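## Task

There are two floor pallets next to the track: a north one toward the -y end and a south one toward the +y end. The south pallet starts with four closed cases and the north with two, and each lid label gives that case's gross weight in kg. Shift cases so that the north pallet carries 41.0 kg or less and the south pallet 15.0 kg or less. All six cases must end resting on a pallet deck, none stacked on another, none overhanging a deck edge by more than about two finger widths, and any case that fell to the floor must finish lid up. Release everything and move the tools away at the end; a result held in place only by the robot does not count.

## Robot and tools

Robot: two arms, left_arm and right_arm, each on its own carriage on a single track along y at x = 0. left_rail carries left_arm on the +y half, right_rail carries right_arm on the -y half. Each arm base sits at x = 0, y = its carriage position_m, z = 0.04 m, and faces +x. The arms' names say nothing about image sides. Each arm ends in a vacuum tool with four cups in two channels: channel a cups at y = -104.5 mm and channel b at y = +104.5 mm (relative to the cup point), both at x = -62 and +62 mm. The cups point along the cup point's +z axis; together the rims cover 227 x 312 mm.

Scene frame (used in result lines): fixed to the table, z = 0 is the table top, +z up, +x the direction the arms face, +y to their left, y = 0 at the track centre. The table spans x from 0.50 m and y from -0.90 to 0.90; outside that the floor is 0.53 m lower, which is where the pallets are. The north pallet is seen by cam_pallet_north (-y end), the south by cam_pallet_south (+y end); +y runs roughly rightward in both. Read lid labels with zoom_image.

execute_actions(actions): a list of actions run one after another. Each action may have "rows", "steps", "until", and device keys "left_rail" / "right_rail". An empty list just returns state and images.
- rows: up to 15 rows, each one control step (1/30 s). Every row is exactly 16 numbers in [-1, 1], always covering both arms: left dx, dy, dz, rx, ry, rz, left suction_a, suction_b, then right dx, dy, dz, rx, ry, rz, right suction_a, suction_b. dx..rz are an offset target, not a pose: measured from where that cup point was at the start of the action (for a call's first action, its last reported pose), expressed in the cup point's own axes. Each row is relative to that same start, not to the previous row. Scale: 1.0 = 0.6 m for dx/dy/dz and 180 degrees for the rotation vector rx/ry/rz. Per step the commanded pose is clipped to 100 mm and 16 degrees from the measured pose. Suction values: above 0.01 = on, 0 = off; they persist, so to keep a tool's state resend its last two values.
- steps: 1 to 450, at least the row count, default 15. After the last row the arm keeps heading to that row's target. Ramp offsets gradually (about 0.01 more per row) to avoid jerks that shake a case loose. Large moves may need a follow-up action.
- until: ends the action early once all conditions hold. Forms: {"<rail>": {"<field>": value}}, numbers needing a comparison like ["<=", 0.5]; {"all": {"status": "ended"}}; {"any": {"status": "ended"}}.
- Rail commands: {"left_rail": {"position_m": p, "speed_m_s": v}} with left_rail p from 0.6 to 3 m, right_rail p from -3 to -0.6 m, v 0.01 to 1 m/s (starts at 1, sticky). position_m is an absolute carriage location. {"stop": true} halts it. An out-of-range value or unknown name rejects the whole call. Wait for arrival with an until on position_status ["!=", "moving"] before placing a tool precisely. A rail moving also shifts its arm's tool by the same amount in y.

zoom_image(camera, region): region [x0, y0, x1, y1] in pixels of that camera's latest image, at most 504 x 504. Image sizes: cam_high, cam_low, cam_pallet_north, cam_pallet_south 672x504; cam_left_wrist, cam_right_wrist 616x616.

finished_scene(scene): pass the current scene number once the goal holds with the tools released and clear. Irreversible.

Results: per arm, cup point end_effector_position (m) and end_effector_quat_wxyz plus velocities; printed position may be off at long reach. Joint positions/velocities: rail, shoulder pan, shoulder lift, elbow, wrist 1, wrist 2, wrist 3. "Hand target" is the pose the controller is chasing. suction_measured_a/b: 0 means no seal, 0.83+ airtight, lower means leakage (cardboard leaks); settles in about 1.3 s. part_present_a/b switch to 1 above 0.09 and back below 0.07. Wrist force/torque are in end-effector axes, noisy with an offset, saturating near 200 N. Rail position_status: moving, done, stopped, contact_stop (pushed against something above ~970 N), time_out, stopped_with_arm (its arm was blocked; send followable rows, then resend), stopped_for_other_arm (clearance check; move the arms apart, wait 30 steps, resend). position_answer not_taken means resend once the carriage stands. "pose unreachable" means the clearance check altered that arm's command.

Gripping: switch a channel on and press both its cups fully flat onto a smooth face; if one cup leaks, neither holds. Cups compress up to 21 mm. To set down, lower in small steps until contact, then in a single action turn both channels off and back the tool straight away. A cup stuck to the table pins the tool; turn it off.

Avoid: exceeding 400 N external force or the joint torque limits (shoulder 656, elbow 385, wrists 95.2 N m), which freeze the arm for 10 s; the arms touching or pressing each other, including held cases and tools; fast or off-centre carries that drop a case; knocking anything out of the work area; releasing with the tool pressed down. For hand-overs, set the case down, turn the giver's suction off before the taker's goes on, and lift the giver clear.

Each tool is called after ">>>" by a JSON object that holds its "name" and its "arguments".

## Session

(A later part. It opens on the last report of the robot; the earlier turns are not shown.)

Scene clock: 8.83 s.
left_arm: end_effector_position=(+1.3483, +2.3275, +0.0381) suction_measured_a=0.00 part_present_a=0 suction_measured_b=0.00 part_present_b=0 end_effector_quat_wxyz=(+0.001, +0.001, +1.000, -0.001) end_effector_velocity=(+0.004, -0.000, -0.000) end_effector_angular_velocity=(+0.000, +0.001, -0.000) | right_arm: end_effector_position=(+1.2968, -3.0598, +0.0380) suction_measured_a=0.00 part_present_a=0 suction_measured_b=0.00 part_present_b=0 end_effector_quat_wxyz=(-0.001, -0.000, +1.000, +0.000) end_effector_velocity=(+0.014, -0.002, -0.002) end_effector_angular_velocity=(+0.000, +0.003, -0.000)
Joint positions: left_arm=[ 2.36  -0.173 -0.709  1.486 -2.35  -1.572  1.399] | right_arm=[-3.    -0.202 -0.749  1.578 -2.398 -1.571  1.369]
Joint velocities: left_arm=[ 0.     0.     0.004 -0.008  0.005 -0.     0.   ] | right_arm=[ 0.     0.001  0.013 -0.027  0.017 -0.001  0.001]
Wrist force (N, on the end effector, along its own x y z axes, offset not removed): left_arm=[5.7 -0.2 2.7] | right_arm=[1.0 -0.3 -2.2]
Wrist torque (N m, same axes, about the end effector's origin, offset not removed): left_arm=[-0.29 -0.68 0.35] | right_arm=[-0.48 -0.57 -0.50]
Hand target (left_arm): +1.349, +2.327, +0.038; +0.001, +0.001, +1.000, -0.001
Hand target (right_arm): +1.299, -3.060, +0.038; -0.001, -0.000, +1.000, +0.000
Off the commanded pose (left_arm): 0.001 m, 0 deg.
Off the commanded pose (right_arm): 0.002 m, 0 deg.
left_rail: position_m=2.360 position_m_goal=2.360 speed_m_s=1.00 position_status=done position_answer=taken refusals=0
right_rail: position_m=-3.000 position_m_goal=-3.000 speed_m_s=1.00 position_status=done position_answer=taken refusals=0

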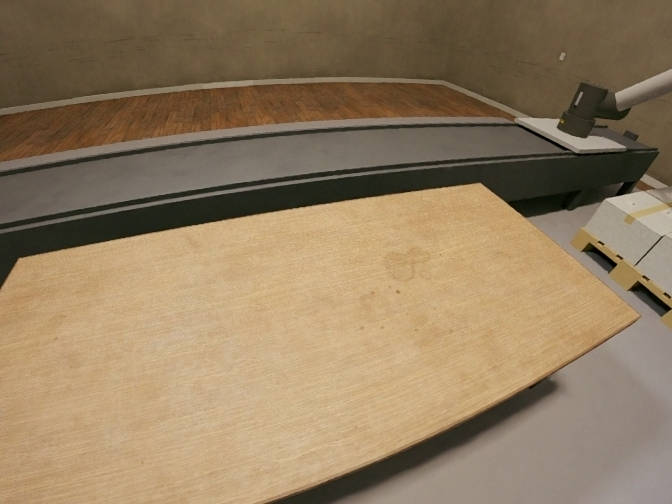

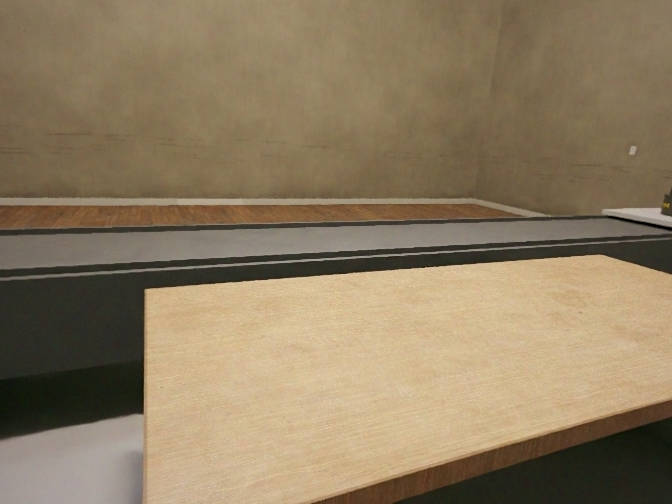

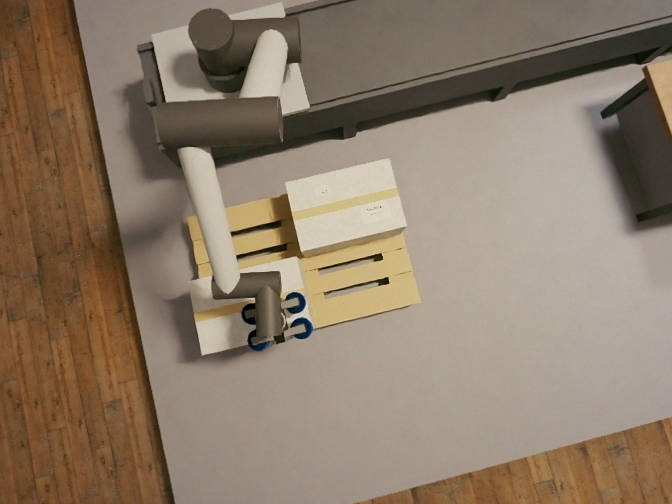

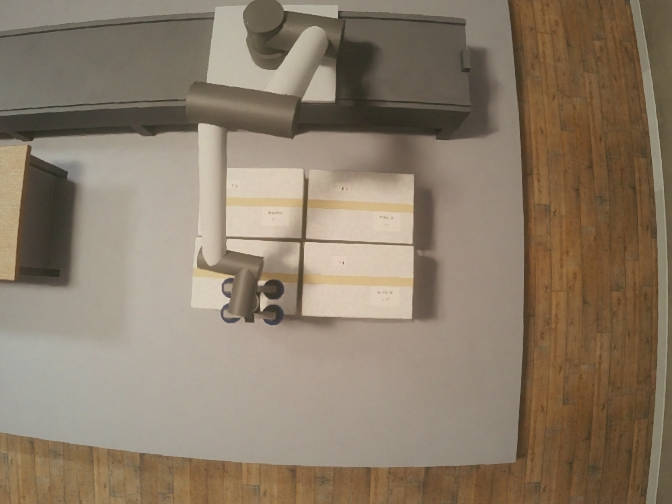

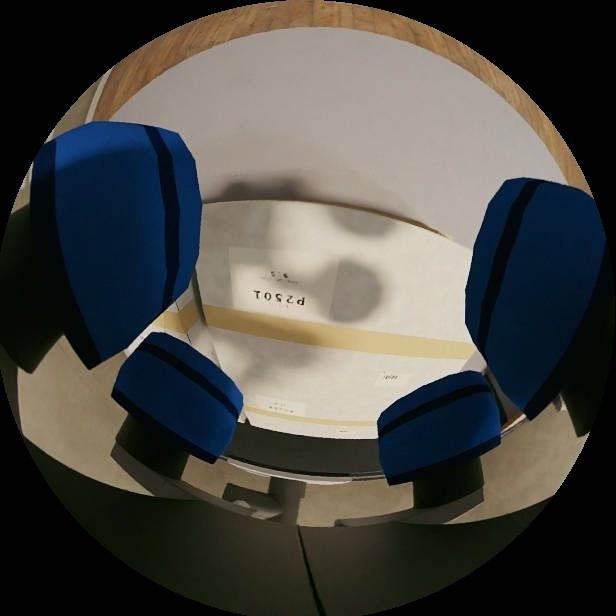

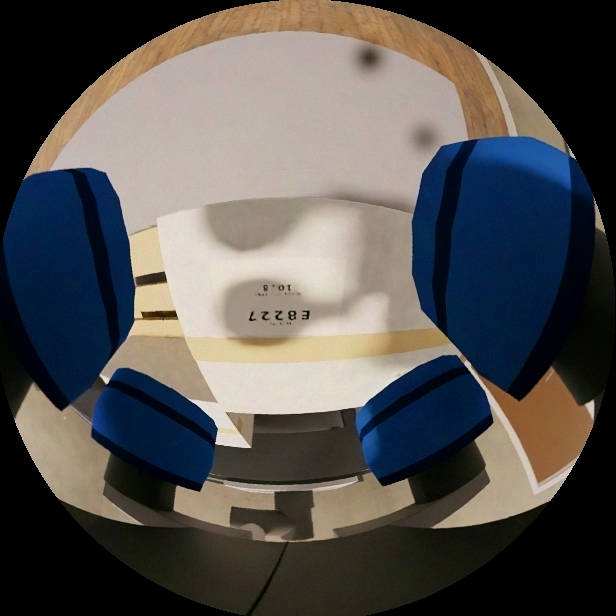

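>>> {"name": "execute_actions", "arguments": {"actions": [{"left_rail":{"position_m":3.0},"steps":60,"until":{"left_rail":{"position_status":["!=","moving"]}}},{"steps":5}]}}

>>> {"name": "zoom_image", "arguments": {"camera": "cam_left_wrist", "region": [220, 200, 400, 440]}}

Scene clock: 10.50 s.
left_arm: end_effector_position=(+1.3489, +2.9674, +0.0381) suction_measured_a=0.00 part_present_a=0 suction_measured_b=0.00 part_present_b=0 end_effector_quat_wxyz=(+0.001, +0.001, +1.000, -0.001) end_effector_velocity=(-0.000, -0.001, -0.000) end_effector_angular_velocity=(-0.000, +0.000, -0.000) | right_arm: end_effector_position=(+1.2986, -3.0601, +0.0377) suction_measured_a=0.00 part_present_a=0 suction_measured_b=0.00 part_present_b=0 end_effector_quat_wxyz=(-0.001, -0.000, +1.000, +0.000) end_effector_velocity=(-0.000, +0.000, -0.000) end_effector_angular_velocity=(+0.000, +0.000, +0.000)
Joint positions: left_arm=[ 3.    -0.173 -0.708  1.485 -2.349 -1.572  1.399] | right_arm=[-3.    -0.201 -0.748  1.575 -2.396 -1.571  1.369]
Joint velocities: left_arm=[ 0. -0.  0. -0. -0. -0.  0.] | right_arm=[ 0.  0.  0. -0.  0. -0. -0.]
Wrist force (N, on the end effector, along its own x y z axes, offset not removed): left_arm=[2.5 2.2 0.6] | right_arm=[0.0 2.2 -2.1]
Wrist torque (N m, same axes, about the end effector's origin, offset not removed): left_arm=[0.01 -0.34 0.34] | right_arm=[-0.25 -0.50 -0.53]
Hand target (left_arm): +1.349, +2.967, +0.038; +0.001, +0.001, +1.000, -0.001
Hand target (right_arm): +1.299, -3.060, +0.038; -0.001, -0.000, +1.000, +0.000
Off the commanded pose (left_arm): 0.001 m, 0 deg.
Off the commanded pose (right_arm): 0.001 m, 0 deg.
left_rail: position_m=3.000 position_m_goal=3.000 speed_m_s=1.00 position_status=done position_answer=taken refusals=0
right_rail: position_m=-3.000 position_m_goal=-3.000 speed_m_s=1.00 position_status=done position_answer=taken refusals=0

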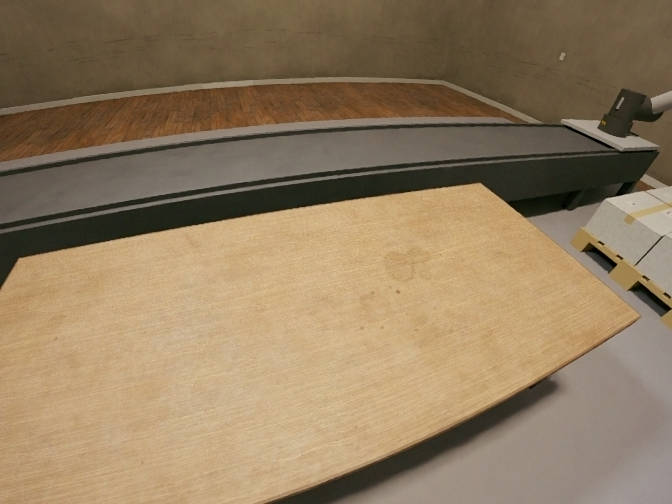

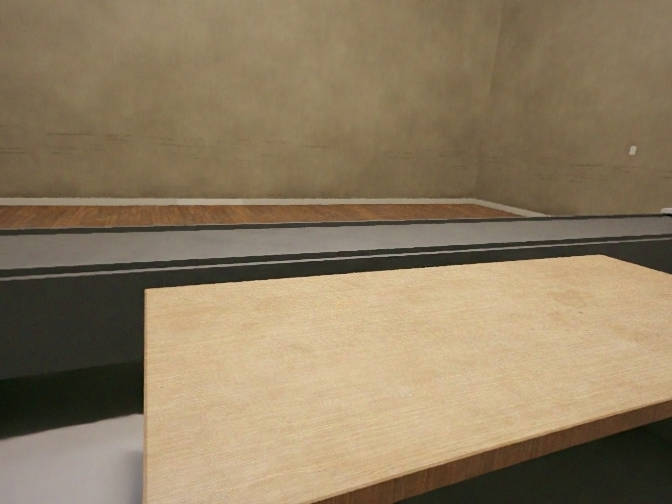

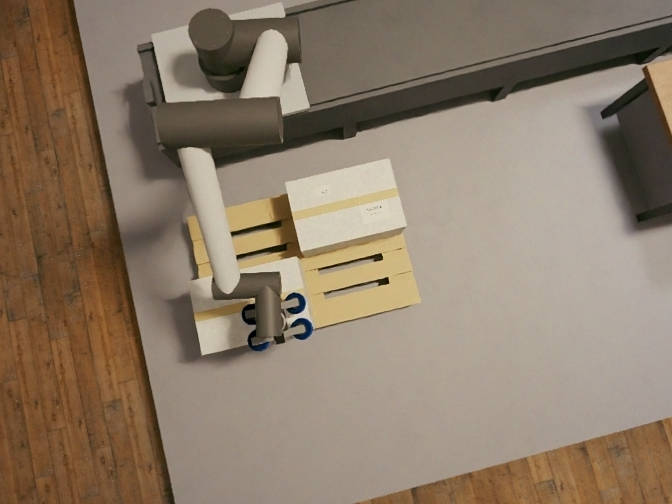

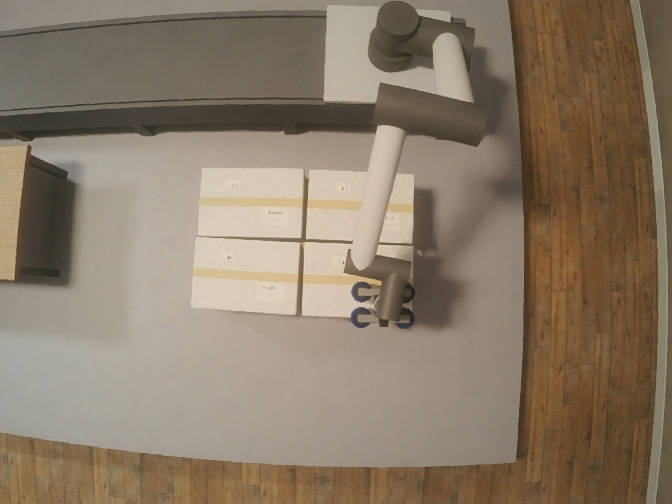

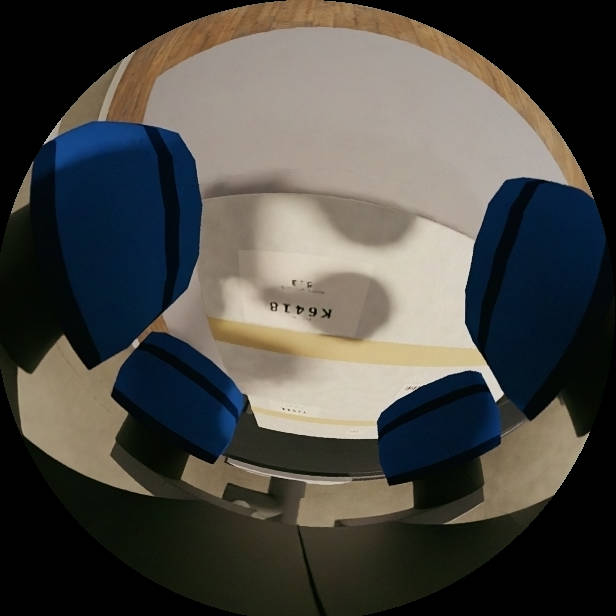

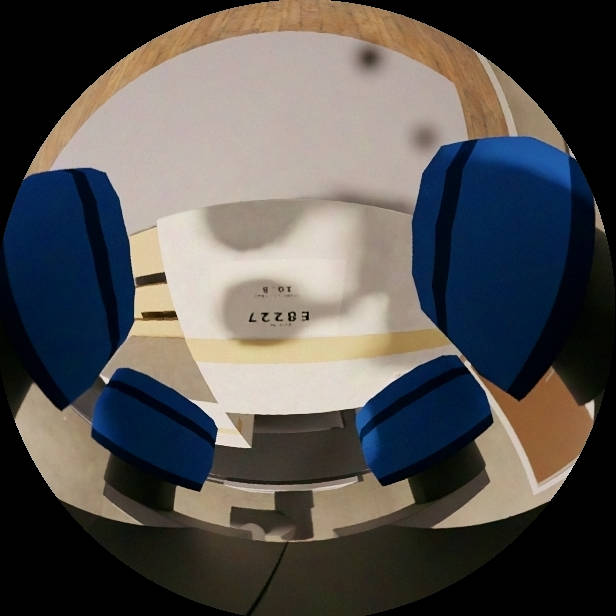

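Region (220, 200, 400, 440) of cam_left_wrist's 616x616 image, scaled by 2.100, with more detail than that image has; it fills the left 378 columns of this view, and the rest is white.

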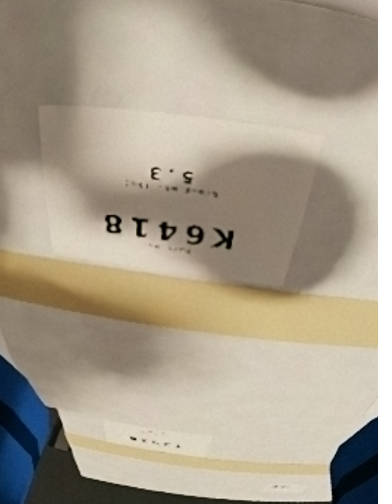

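>>> {"name": "execute_actions", "arguments": {"actions": [{"rows":[[0.65,0,0,0,0,0,0,0,0,0,0,0,0,0,0,0]],"steps":40}]}}

>>> {"name": "zoom_image", "arguments": {"camera": "cam_left_wrist", "region": [230, 220, 380, 350]}}

Scene clock: 12.07 s.
left_arm: end_effector_position=(+0.9608, +2.9680, +0.0380) suction_measured_a=0.00 part_present_a=0 suction_measured_b=0.00 part_present_b=0 end_effector_quat_wxyz=(+0.000, +0.001, +1.000, -0.001) end_effector_velocity=(-0.014, -0.001, +0.001) end_effector_angular_velocity=(+0.000, -0.003, +0.000) | right_arm: end_effector_position=(+1.2986, -3.0601, +0.0377) suction_measured_a=0.00 part_present_a=0 suction_measured_b=0.00 part_present_b=0 end_effector_quat_wxyz=(-0.001, -0.000, +1.000, +0.000) end_effector_velocity=(-0.000, -0.000, -0.000) end_effector_angular_velocity=(+0.000, +0.000, +0.000)
Joint positions: left_arm=[ 3.    -0.243 -0.977  2.126 -2.721 -1.572  1.329] | right_arm=[-3.    -0.201 -0.748  1.575 -2.396 -1.571  1.369]
Joint velocities: left_arm=[ 0.    -0.004 -0.009  0.021 -0.015  0.001 -0.005] | right_arm=[ 0. -0.  0. -0.  0.  0. -0.]
Wrist force (N, on the end effector, along its own x y z axes, offset not removed): left_arm=[4.5 -2.3 4.1] | right_arm=[2.5 0.8 -3.0]
Wrist torque (N m, same axes, about the end effector's origin, offset not removed): left_arm=[-0.51 -0.47 0.30] | right_arm=[-0.44 -0.77 -0.42]
Hand target (left_arm): +0.959, +2.968, +0.038; +0.001, +0.001, +1.000, -0.001
Hand target (right_arm): +1.299, -3.060, +0.038; -0.001, -0.000, +1.000, +0.000
Off the commanded pose (left_arm): 0.002 m, 0 deg.
Off the commanded pose (right_arm): 0.000 m, 0 deg.
left_rail: position_m=3.000 position_m_goal=3.000 speed_m_s=1.00 position_status=done position_answer=taken refusals=0
right_rail: position_m=-3.000 position_m_goal=-3.000 speed_m_s=1.00 position_status=done position_answer=taken refusals=0

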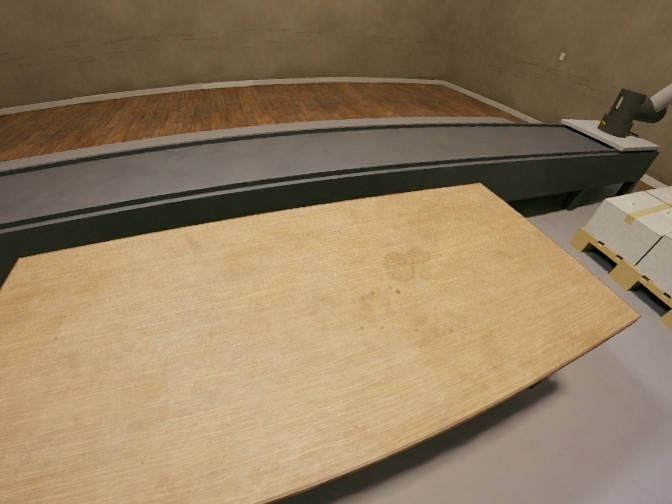

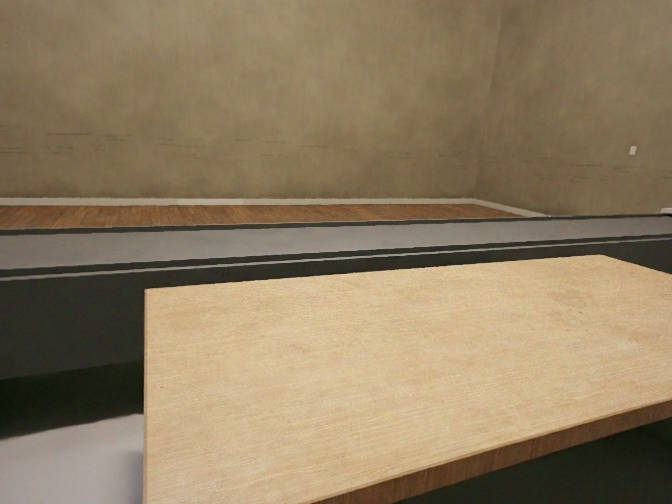

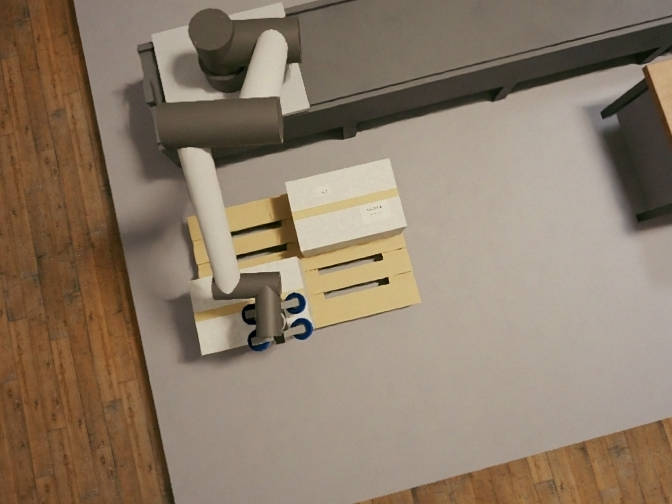

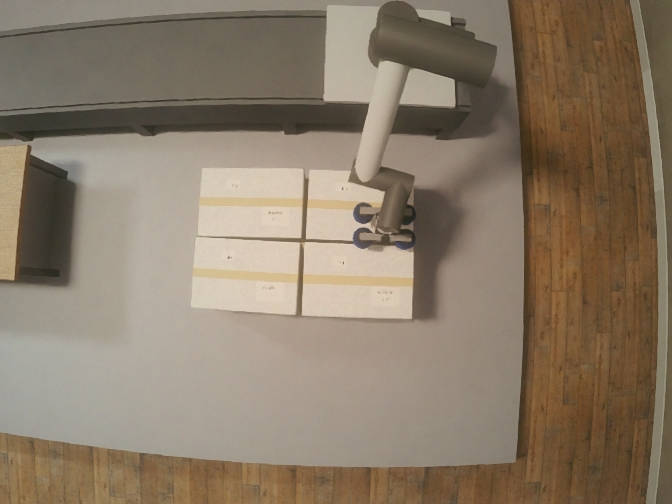

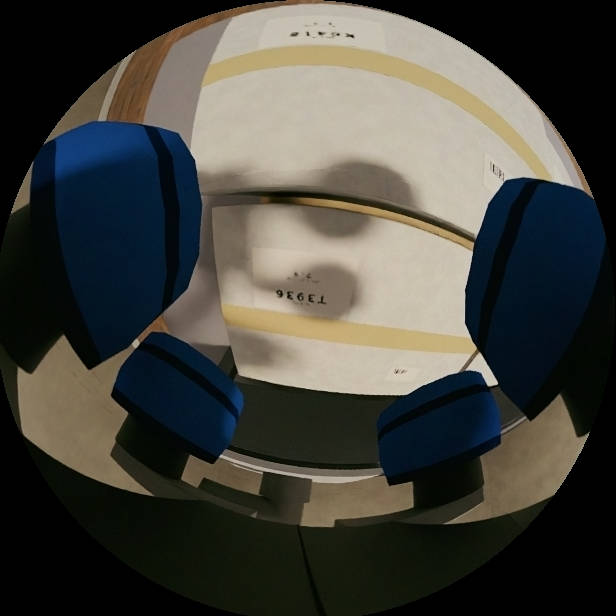

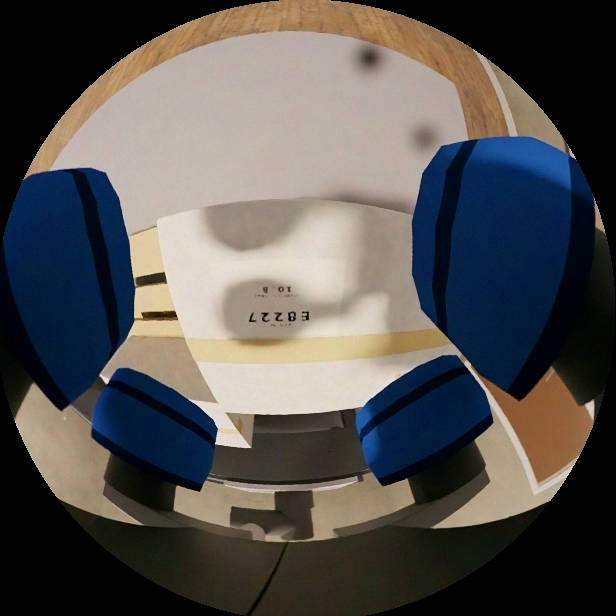

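Region (230, 220, 380, 350) of cam_left_wrist's 616x616 image, scaled by 3.360, with more detail than that image has; it fills the top 437 rows of this view, and the rest is white.

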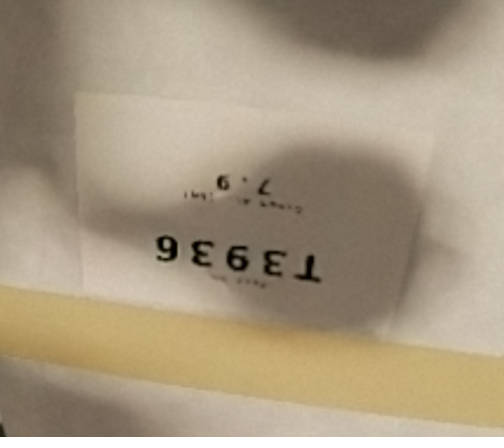

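>>> {"name": "execute_actions", "arguments": {"actions": [{"rows":[[0.185,-0.18,0.16,0,0,0,0,0,0.71,-0.15,0,0,0,0,0,0]],"steps":40}]}}

Scene clock: 14.87 s.
left_arm: end_effector_position=(+0.8495, +2.8600, -0.0581) suction_measured_a=0.00 part_present_a=0 suction_measured_b=0.00 part_present_b=0 end_effector_quat_wxyz=(+0.000, +0.001, +1.000, -0.001) end_effector_velocity=(-0.000, -0.000, -0.000) end_effector_angular_velocity=(+0.000, -0.000, -0.000) | right_arm: end_effector_position=(+0.8761, -3.1486, +0.0375) suction_measured_a=0.00 part_present_a=0 suction_measured_b=0.00 part_present_b=0 end_effector_quat_wxyz=(-0.001, -0.000, +1.000, +0.000) end_effector_velocity=(-0.028, -0.008, +0.003) end_effector_angular_velocity=(+0.000, -0.006, +0.002)
Joint positions: left_arm=[ 3.    -0.398 -0.89   2.274 -2.957 -1.572  1.174] | right_arm=[-3.    -0.396 -1.017  2.232 -2.784 -1.571  1.174]
Joint velocities: left_arm=[ 0. -0.  0.  0. -0.  0. -0.] | right_arm=[ 0.    -0.021 -0.017  0.041 -0.029  0.003 -0.023]
Wrist force (N, on the end effector, along its own x y z axes, offset not removed): left_arm=[3.4 -0.8 1.2] | right_arm=[0.2 4.7 -3.1]
Wrist torque (N m, same axes, about the end effector's origin, offset not removed): left_arm=[-0.34 -0.41 0.35] | right_arm=[0.07 -0.35 -0.35]
Hand target (left_arm): +0.849, +2.860, -0.058; +0.000, +0.001, +1.000, -0.001
Hand target (right_arm): +0.872, -3.150, +0.038; -0.001, -0.000, +1.000, +0.000
Off the commanded pose (left_arm): 0.000 m, 0 deg.
Off the commanded pose (right_arm): 0.004 m, 0 deg.
left_rail: position_m=3.000 position_m_goal=3.000 speed_m_s=1.00 position_status=done position_answer=taken refusals=0
right_rail: position_m=-3.000 position_m_goal=-3.000 speed_m_s=1.00 position_status=done position_answer=taken refusals=0

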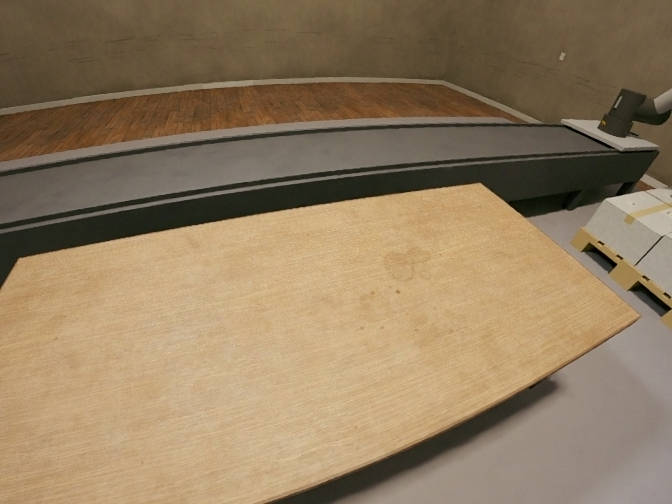

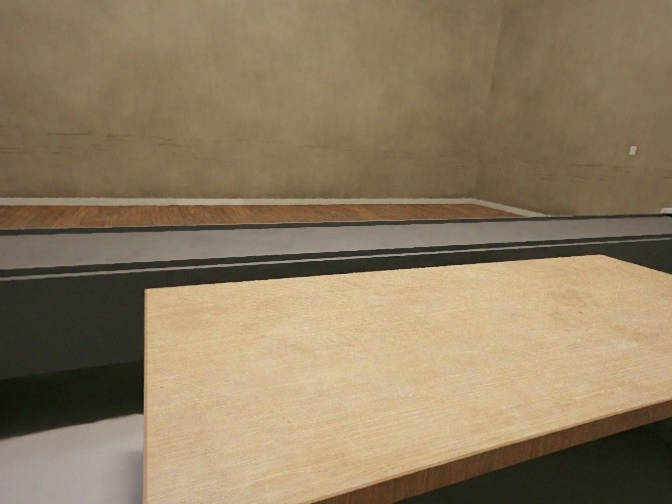

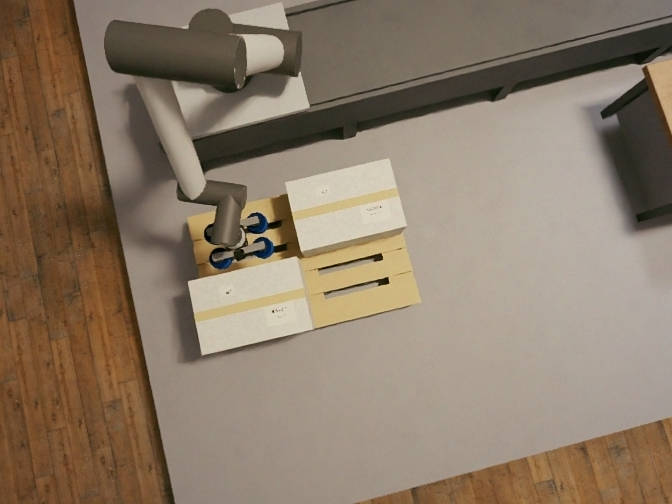

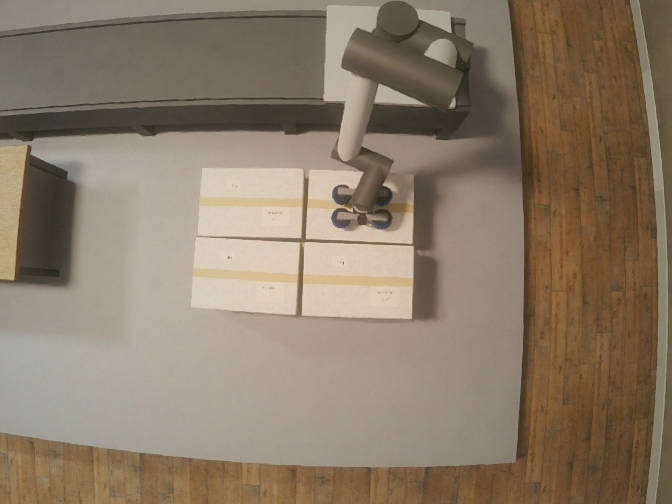

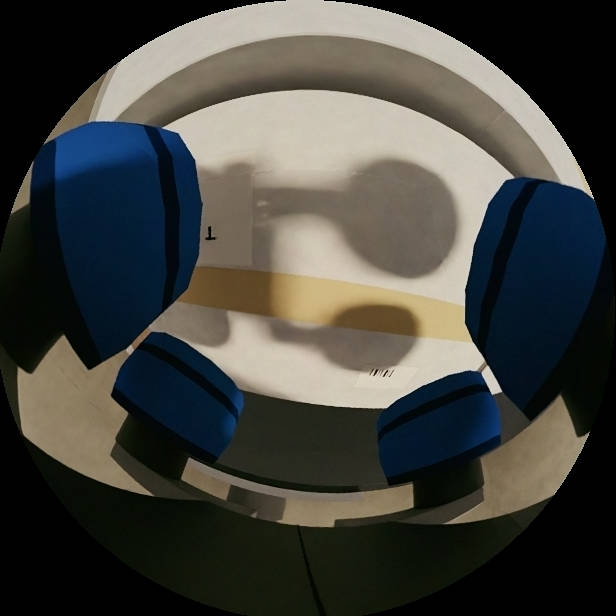

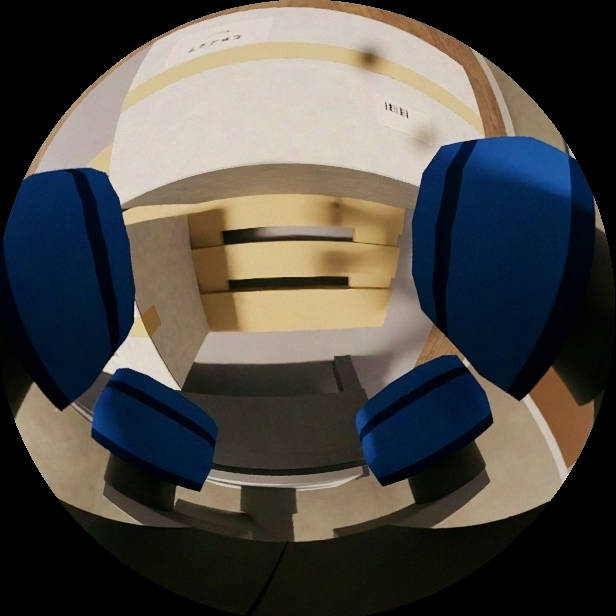

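>>> {"name": "execute_actions", "arguments": {"actions": [{"rows":[[0,0,0.04,0,0,0,0,0,0,0,0,0,0,0,0,0],[0,0,0.08,0,0,0,0,0,0,0,0,0,0,0,0,0]],"steps":15}]}}

>>> {"name": "zoom_image", "arguments": {"camera": "cam_pallet_south", "region": [290, 150, 430, 260]}}

Scene clock: 15.63 s.
left_arm: end_effector_position=(+0.8492, +2.8600, -0.1039) suction_measured_a=0.00 part_present_a=0 suction_measured_b=0.00 part_present_b=0 end_effector_quat_wxyz=(+0.000, +0.001, +1.000, -0.001) end_effector_velocity=(+0.002, -0.001, -0.017) end_effector_angular_velocity=(-0.001, -0.002, -0.000) | right_arm: end_effector_position=(+0.8760, -3.1487, +0.0375) suction_measured_a=0.00 part_present_a=0 suction_measured_b=0.00 part_present_b=0 end_effector_quat_wxyz=(-0.001, -0.000, +1.000, +0.000) end_effector_velocity=(+0.001, +0.001, -0.000) end_effector_angular_velocity=(-0.000, +0.001, +0.000)
Joint positions: left_arm=[ 3.    -0.399 -0.821  2.268 -3.019 -1.572  1.174] | right_arm=[-3.    -0.396 -1.017  2.232 -2.784 -1.571  1.174]
Joint velocities: left_arm=[ 0.    -0.     0.026 -0.005 -0.023  0.     0.   ] | right_arm=[ 0.     0.001  0.001 -0.001  0.001 -0.     0.001]
Wrist force (N, on the end effector, along its own x y z axes, offset not removed): left_arm=[3.0 -1.4 1.3] | right_arm=[1.6 0.7 -1.4]
Wrist torque (N m, same axes, about the end effector's origin, offset not removed): left_arm=[-0.48 -0.33 0.29] | right_arm=[-0.49 -0.70 -0.47]
Hand target (left_arm): +0.849, +2.860, -0.106; +0.000, +0.001, +1.000, -0.001
Hand target (right_arm): +0.876, -3.149, +0.038; -0.001, -0.000, +1.000, +0.000
Off the commanded pose (left_arm): 0.002 m, 0 deg.
Off the commanded pose (right_arm): 0.000 m, 0 deg.
left_rail: position_m=3.000 position_m_goal=3.000 speed_m_s=1.00 position_status=done position_answer=taken refusals=0
right_rail: position_m=-3.000 position_m_goal=-3.000 speed_m_s=1.00 position_status=done position_answer=taken refusals=0

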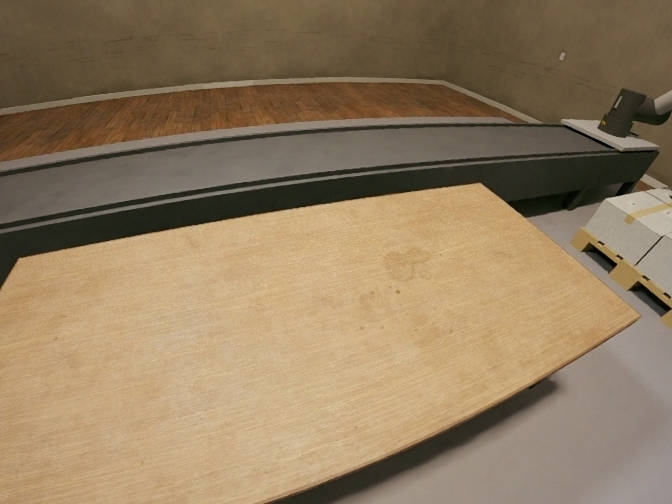

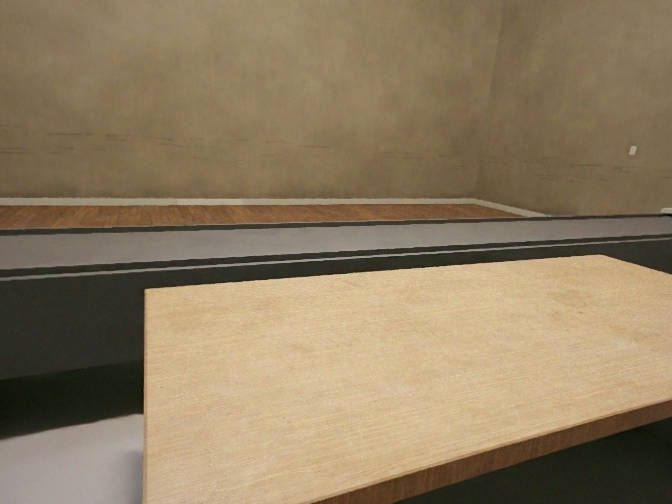

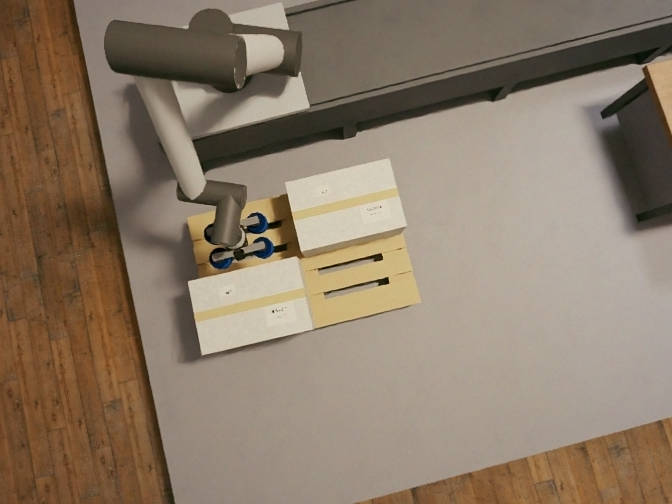

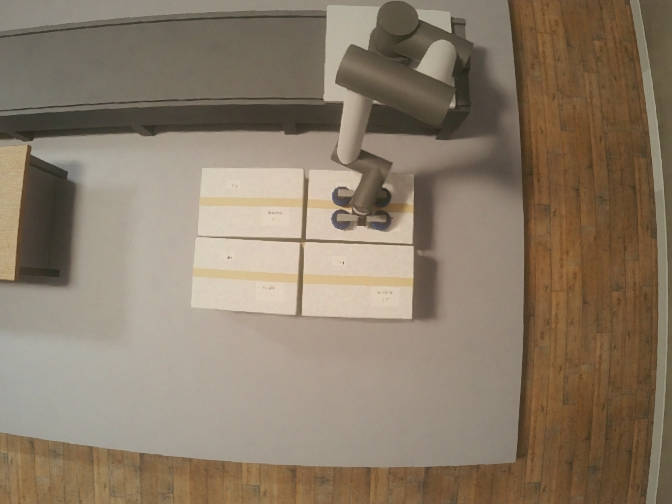

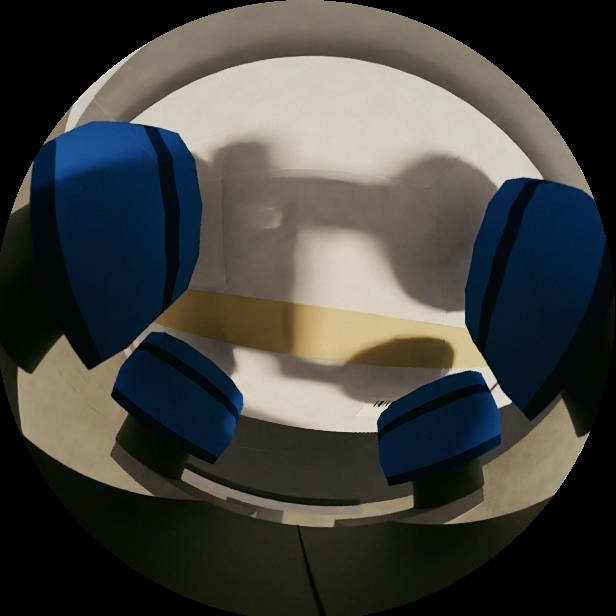

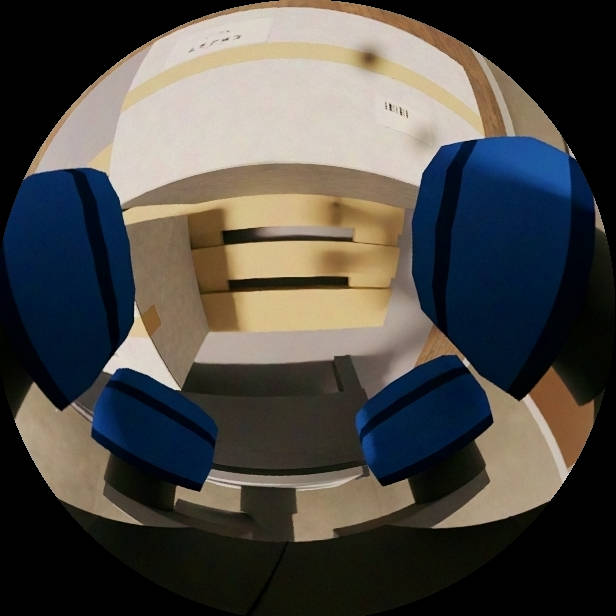

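Region (290, 150, 430, 260) of cam_pallet_south's 672x504 image, scaled by 3.600, with more detail than that image has; it fills the top 396 rows of this view, and the rest is white.

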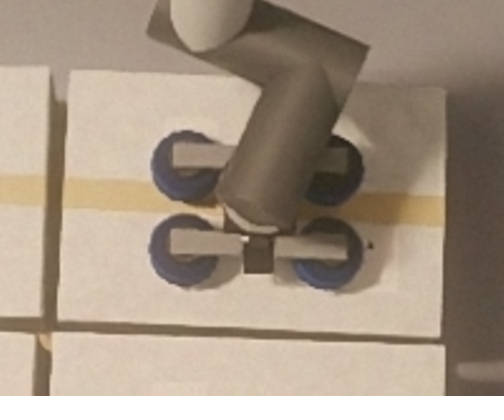

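>>> {"name": "execute_actions", "arguments": {"actions": [{"rows":[[0,0,0.02,0,0,0,0,0,0,0,0,0,0,0,0,0],[0,0,0.04,0,0,0,0,0,0,0,0,0,0,0,0,0],[0,0,0.055,0,0,0,0,0,0,0,0,0,0,0,0,0]],"steps":12}]}}

Scene clock: 16.23 s.
left_arm: end_effector_position=(+0.8490, +2.8601, -0.1337) suction_measured_a=0.00 part_present_a=0 suction_measured_b=0.00 part_present_b=0 end_effector_quat_wxyz=(+0.000, +0.001, +1.000, -0.001) end_effector_velocity=(+0.001, -0.000, -0.025) end_effector_angular_velocity=(-0.000, -0.001, +0.000) | right_arm: end_effector_position=(+0.8760, -3.1486, +0.0375) suction_measured_a=0.00 part_present_a=0 suction_measured_b=0.00 part_present_b=0 end_effector_quat_wxyz=(-0.001, -0.000, +1.000, +0.000) end_effector_velocity=(-0.001, +0.000, -0.000) end_effector_angular_velocity=(+0.000, +0.001, +0.000)
Joint positions: left_arm=[ 3.    -0.399 -0.777  2.262 -3.057 -1.572  1.174] | right_arm=[-3.    -0.396 -1.017  2.232 -2.784 -1.571  1.174]
Joint velocities: left_arm=[ 0.     0.     0.038 -0.008 -0.032 -0.     0.   ] | right_arm=[ 0.     0.    -0.     0.001 -0.    -0.     0.   ]
Wrist force (N, on the end effector, along its own x y z axes, offset not removed): left_arm=[2.7 -0.7 4.3] | right_arm=[1.1 -0.6 -2.5]
Wrist torque (N m, same axes, about the end effector's origin, offset not removed): left_arm=[-0.34 -0.24 0.35] | right_arm=[-0.66 -0.60 -0.54]
Hand target (left_arm): +0.849, +2.860, -0.137; +0.000, +0.001, +1.000, -0.001
Hand target (right_arm): +0.876, -3.149, +0.038; -0.001, -0.000, +1.000, +0.000
Off the commanded pose (left_arm): 0.003 m, 0 deg.
Off the commanded pose (right_arm): 0.000 m, 0 deg.
left_rail: position_m=3.000 position_m_goal=3.000 speed_m_s=1.00 position_status=done position_answer=taken refusals=0
right_rail: position_m=-3.000 position_m_goal=-3.000 speed_m_s=1.00 position_status=done position_answer=taken refusals=0

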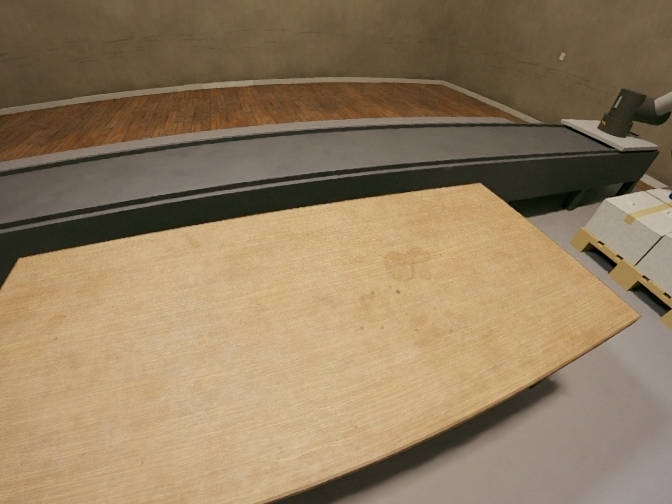

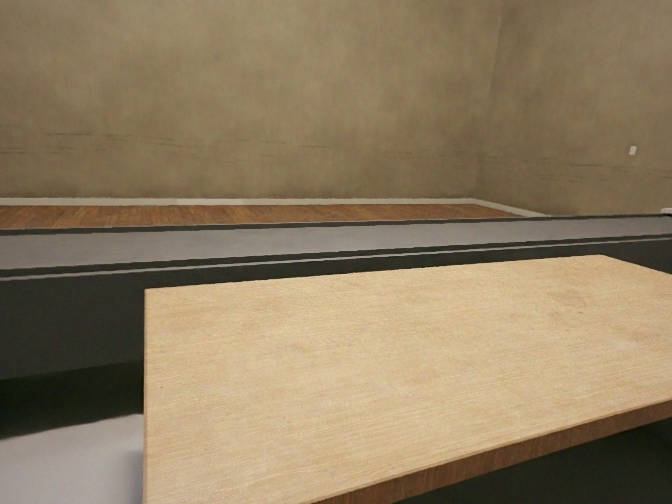

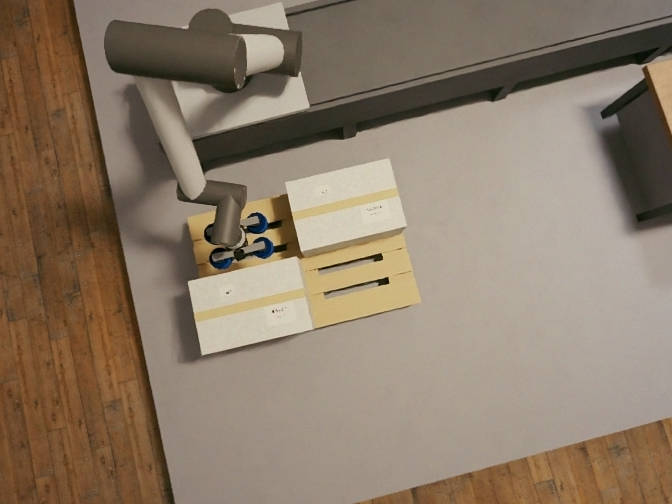

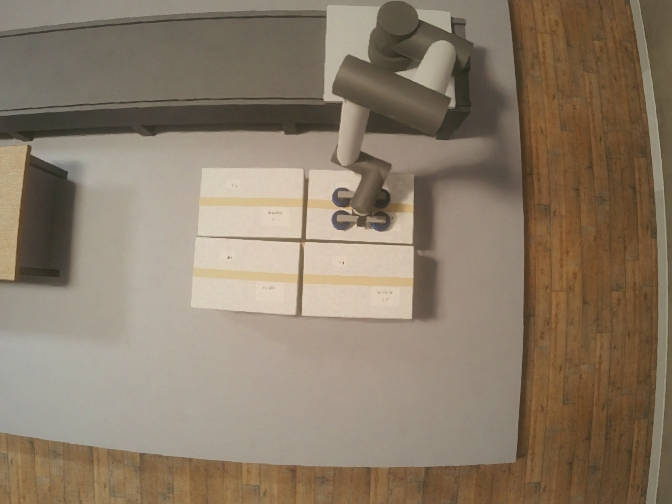

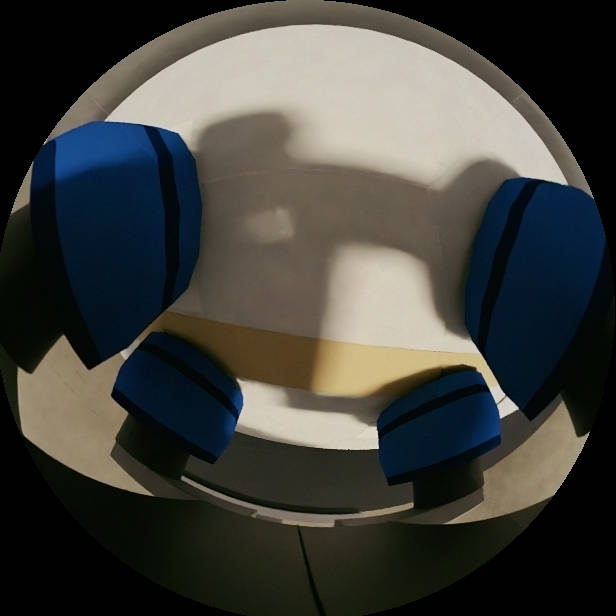

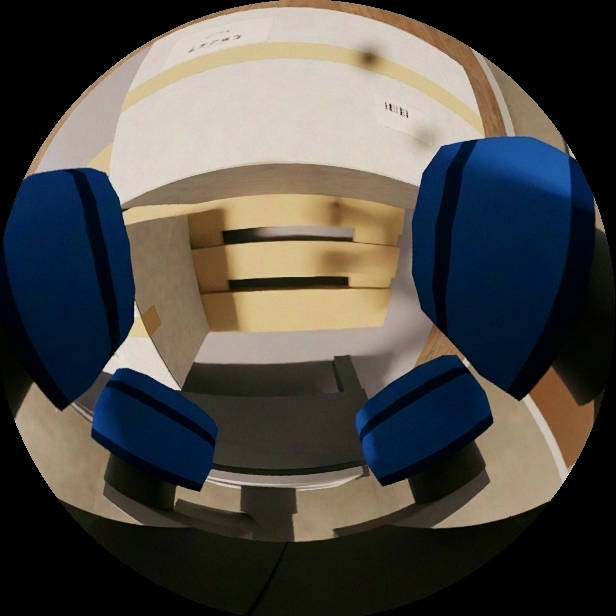

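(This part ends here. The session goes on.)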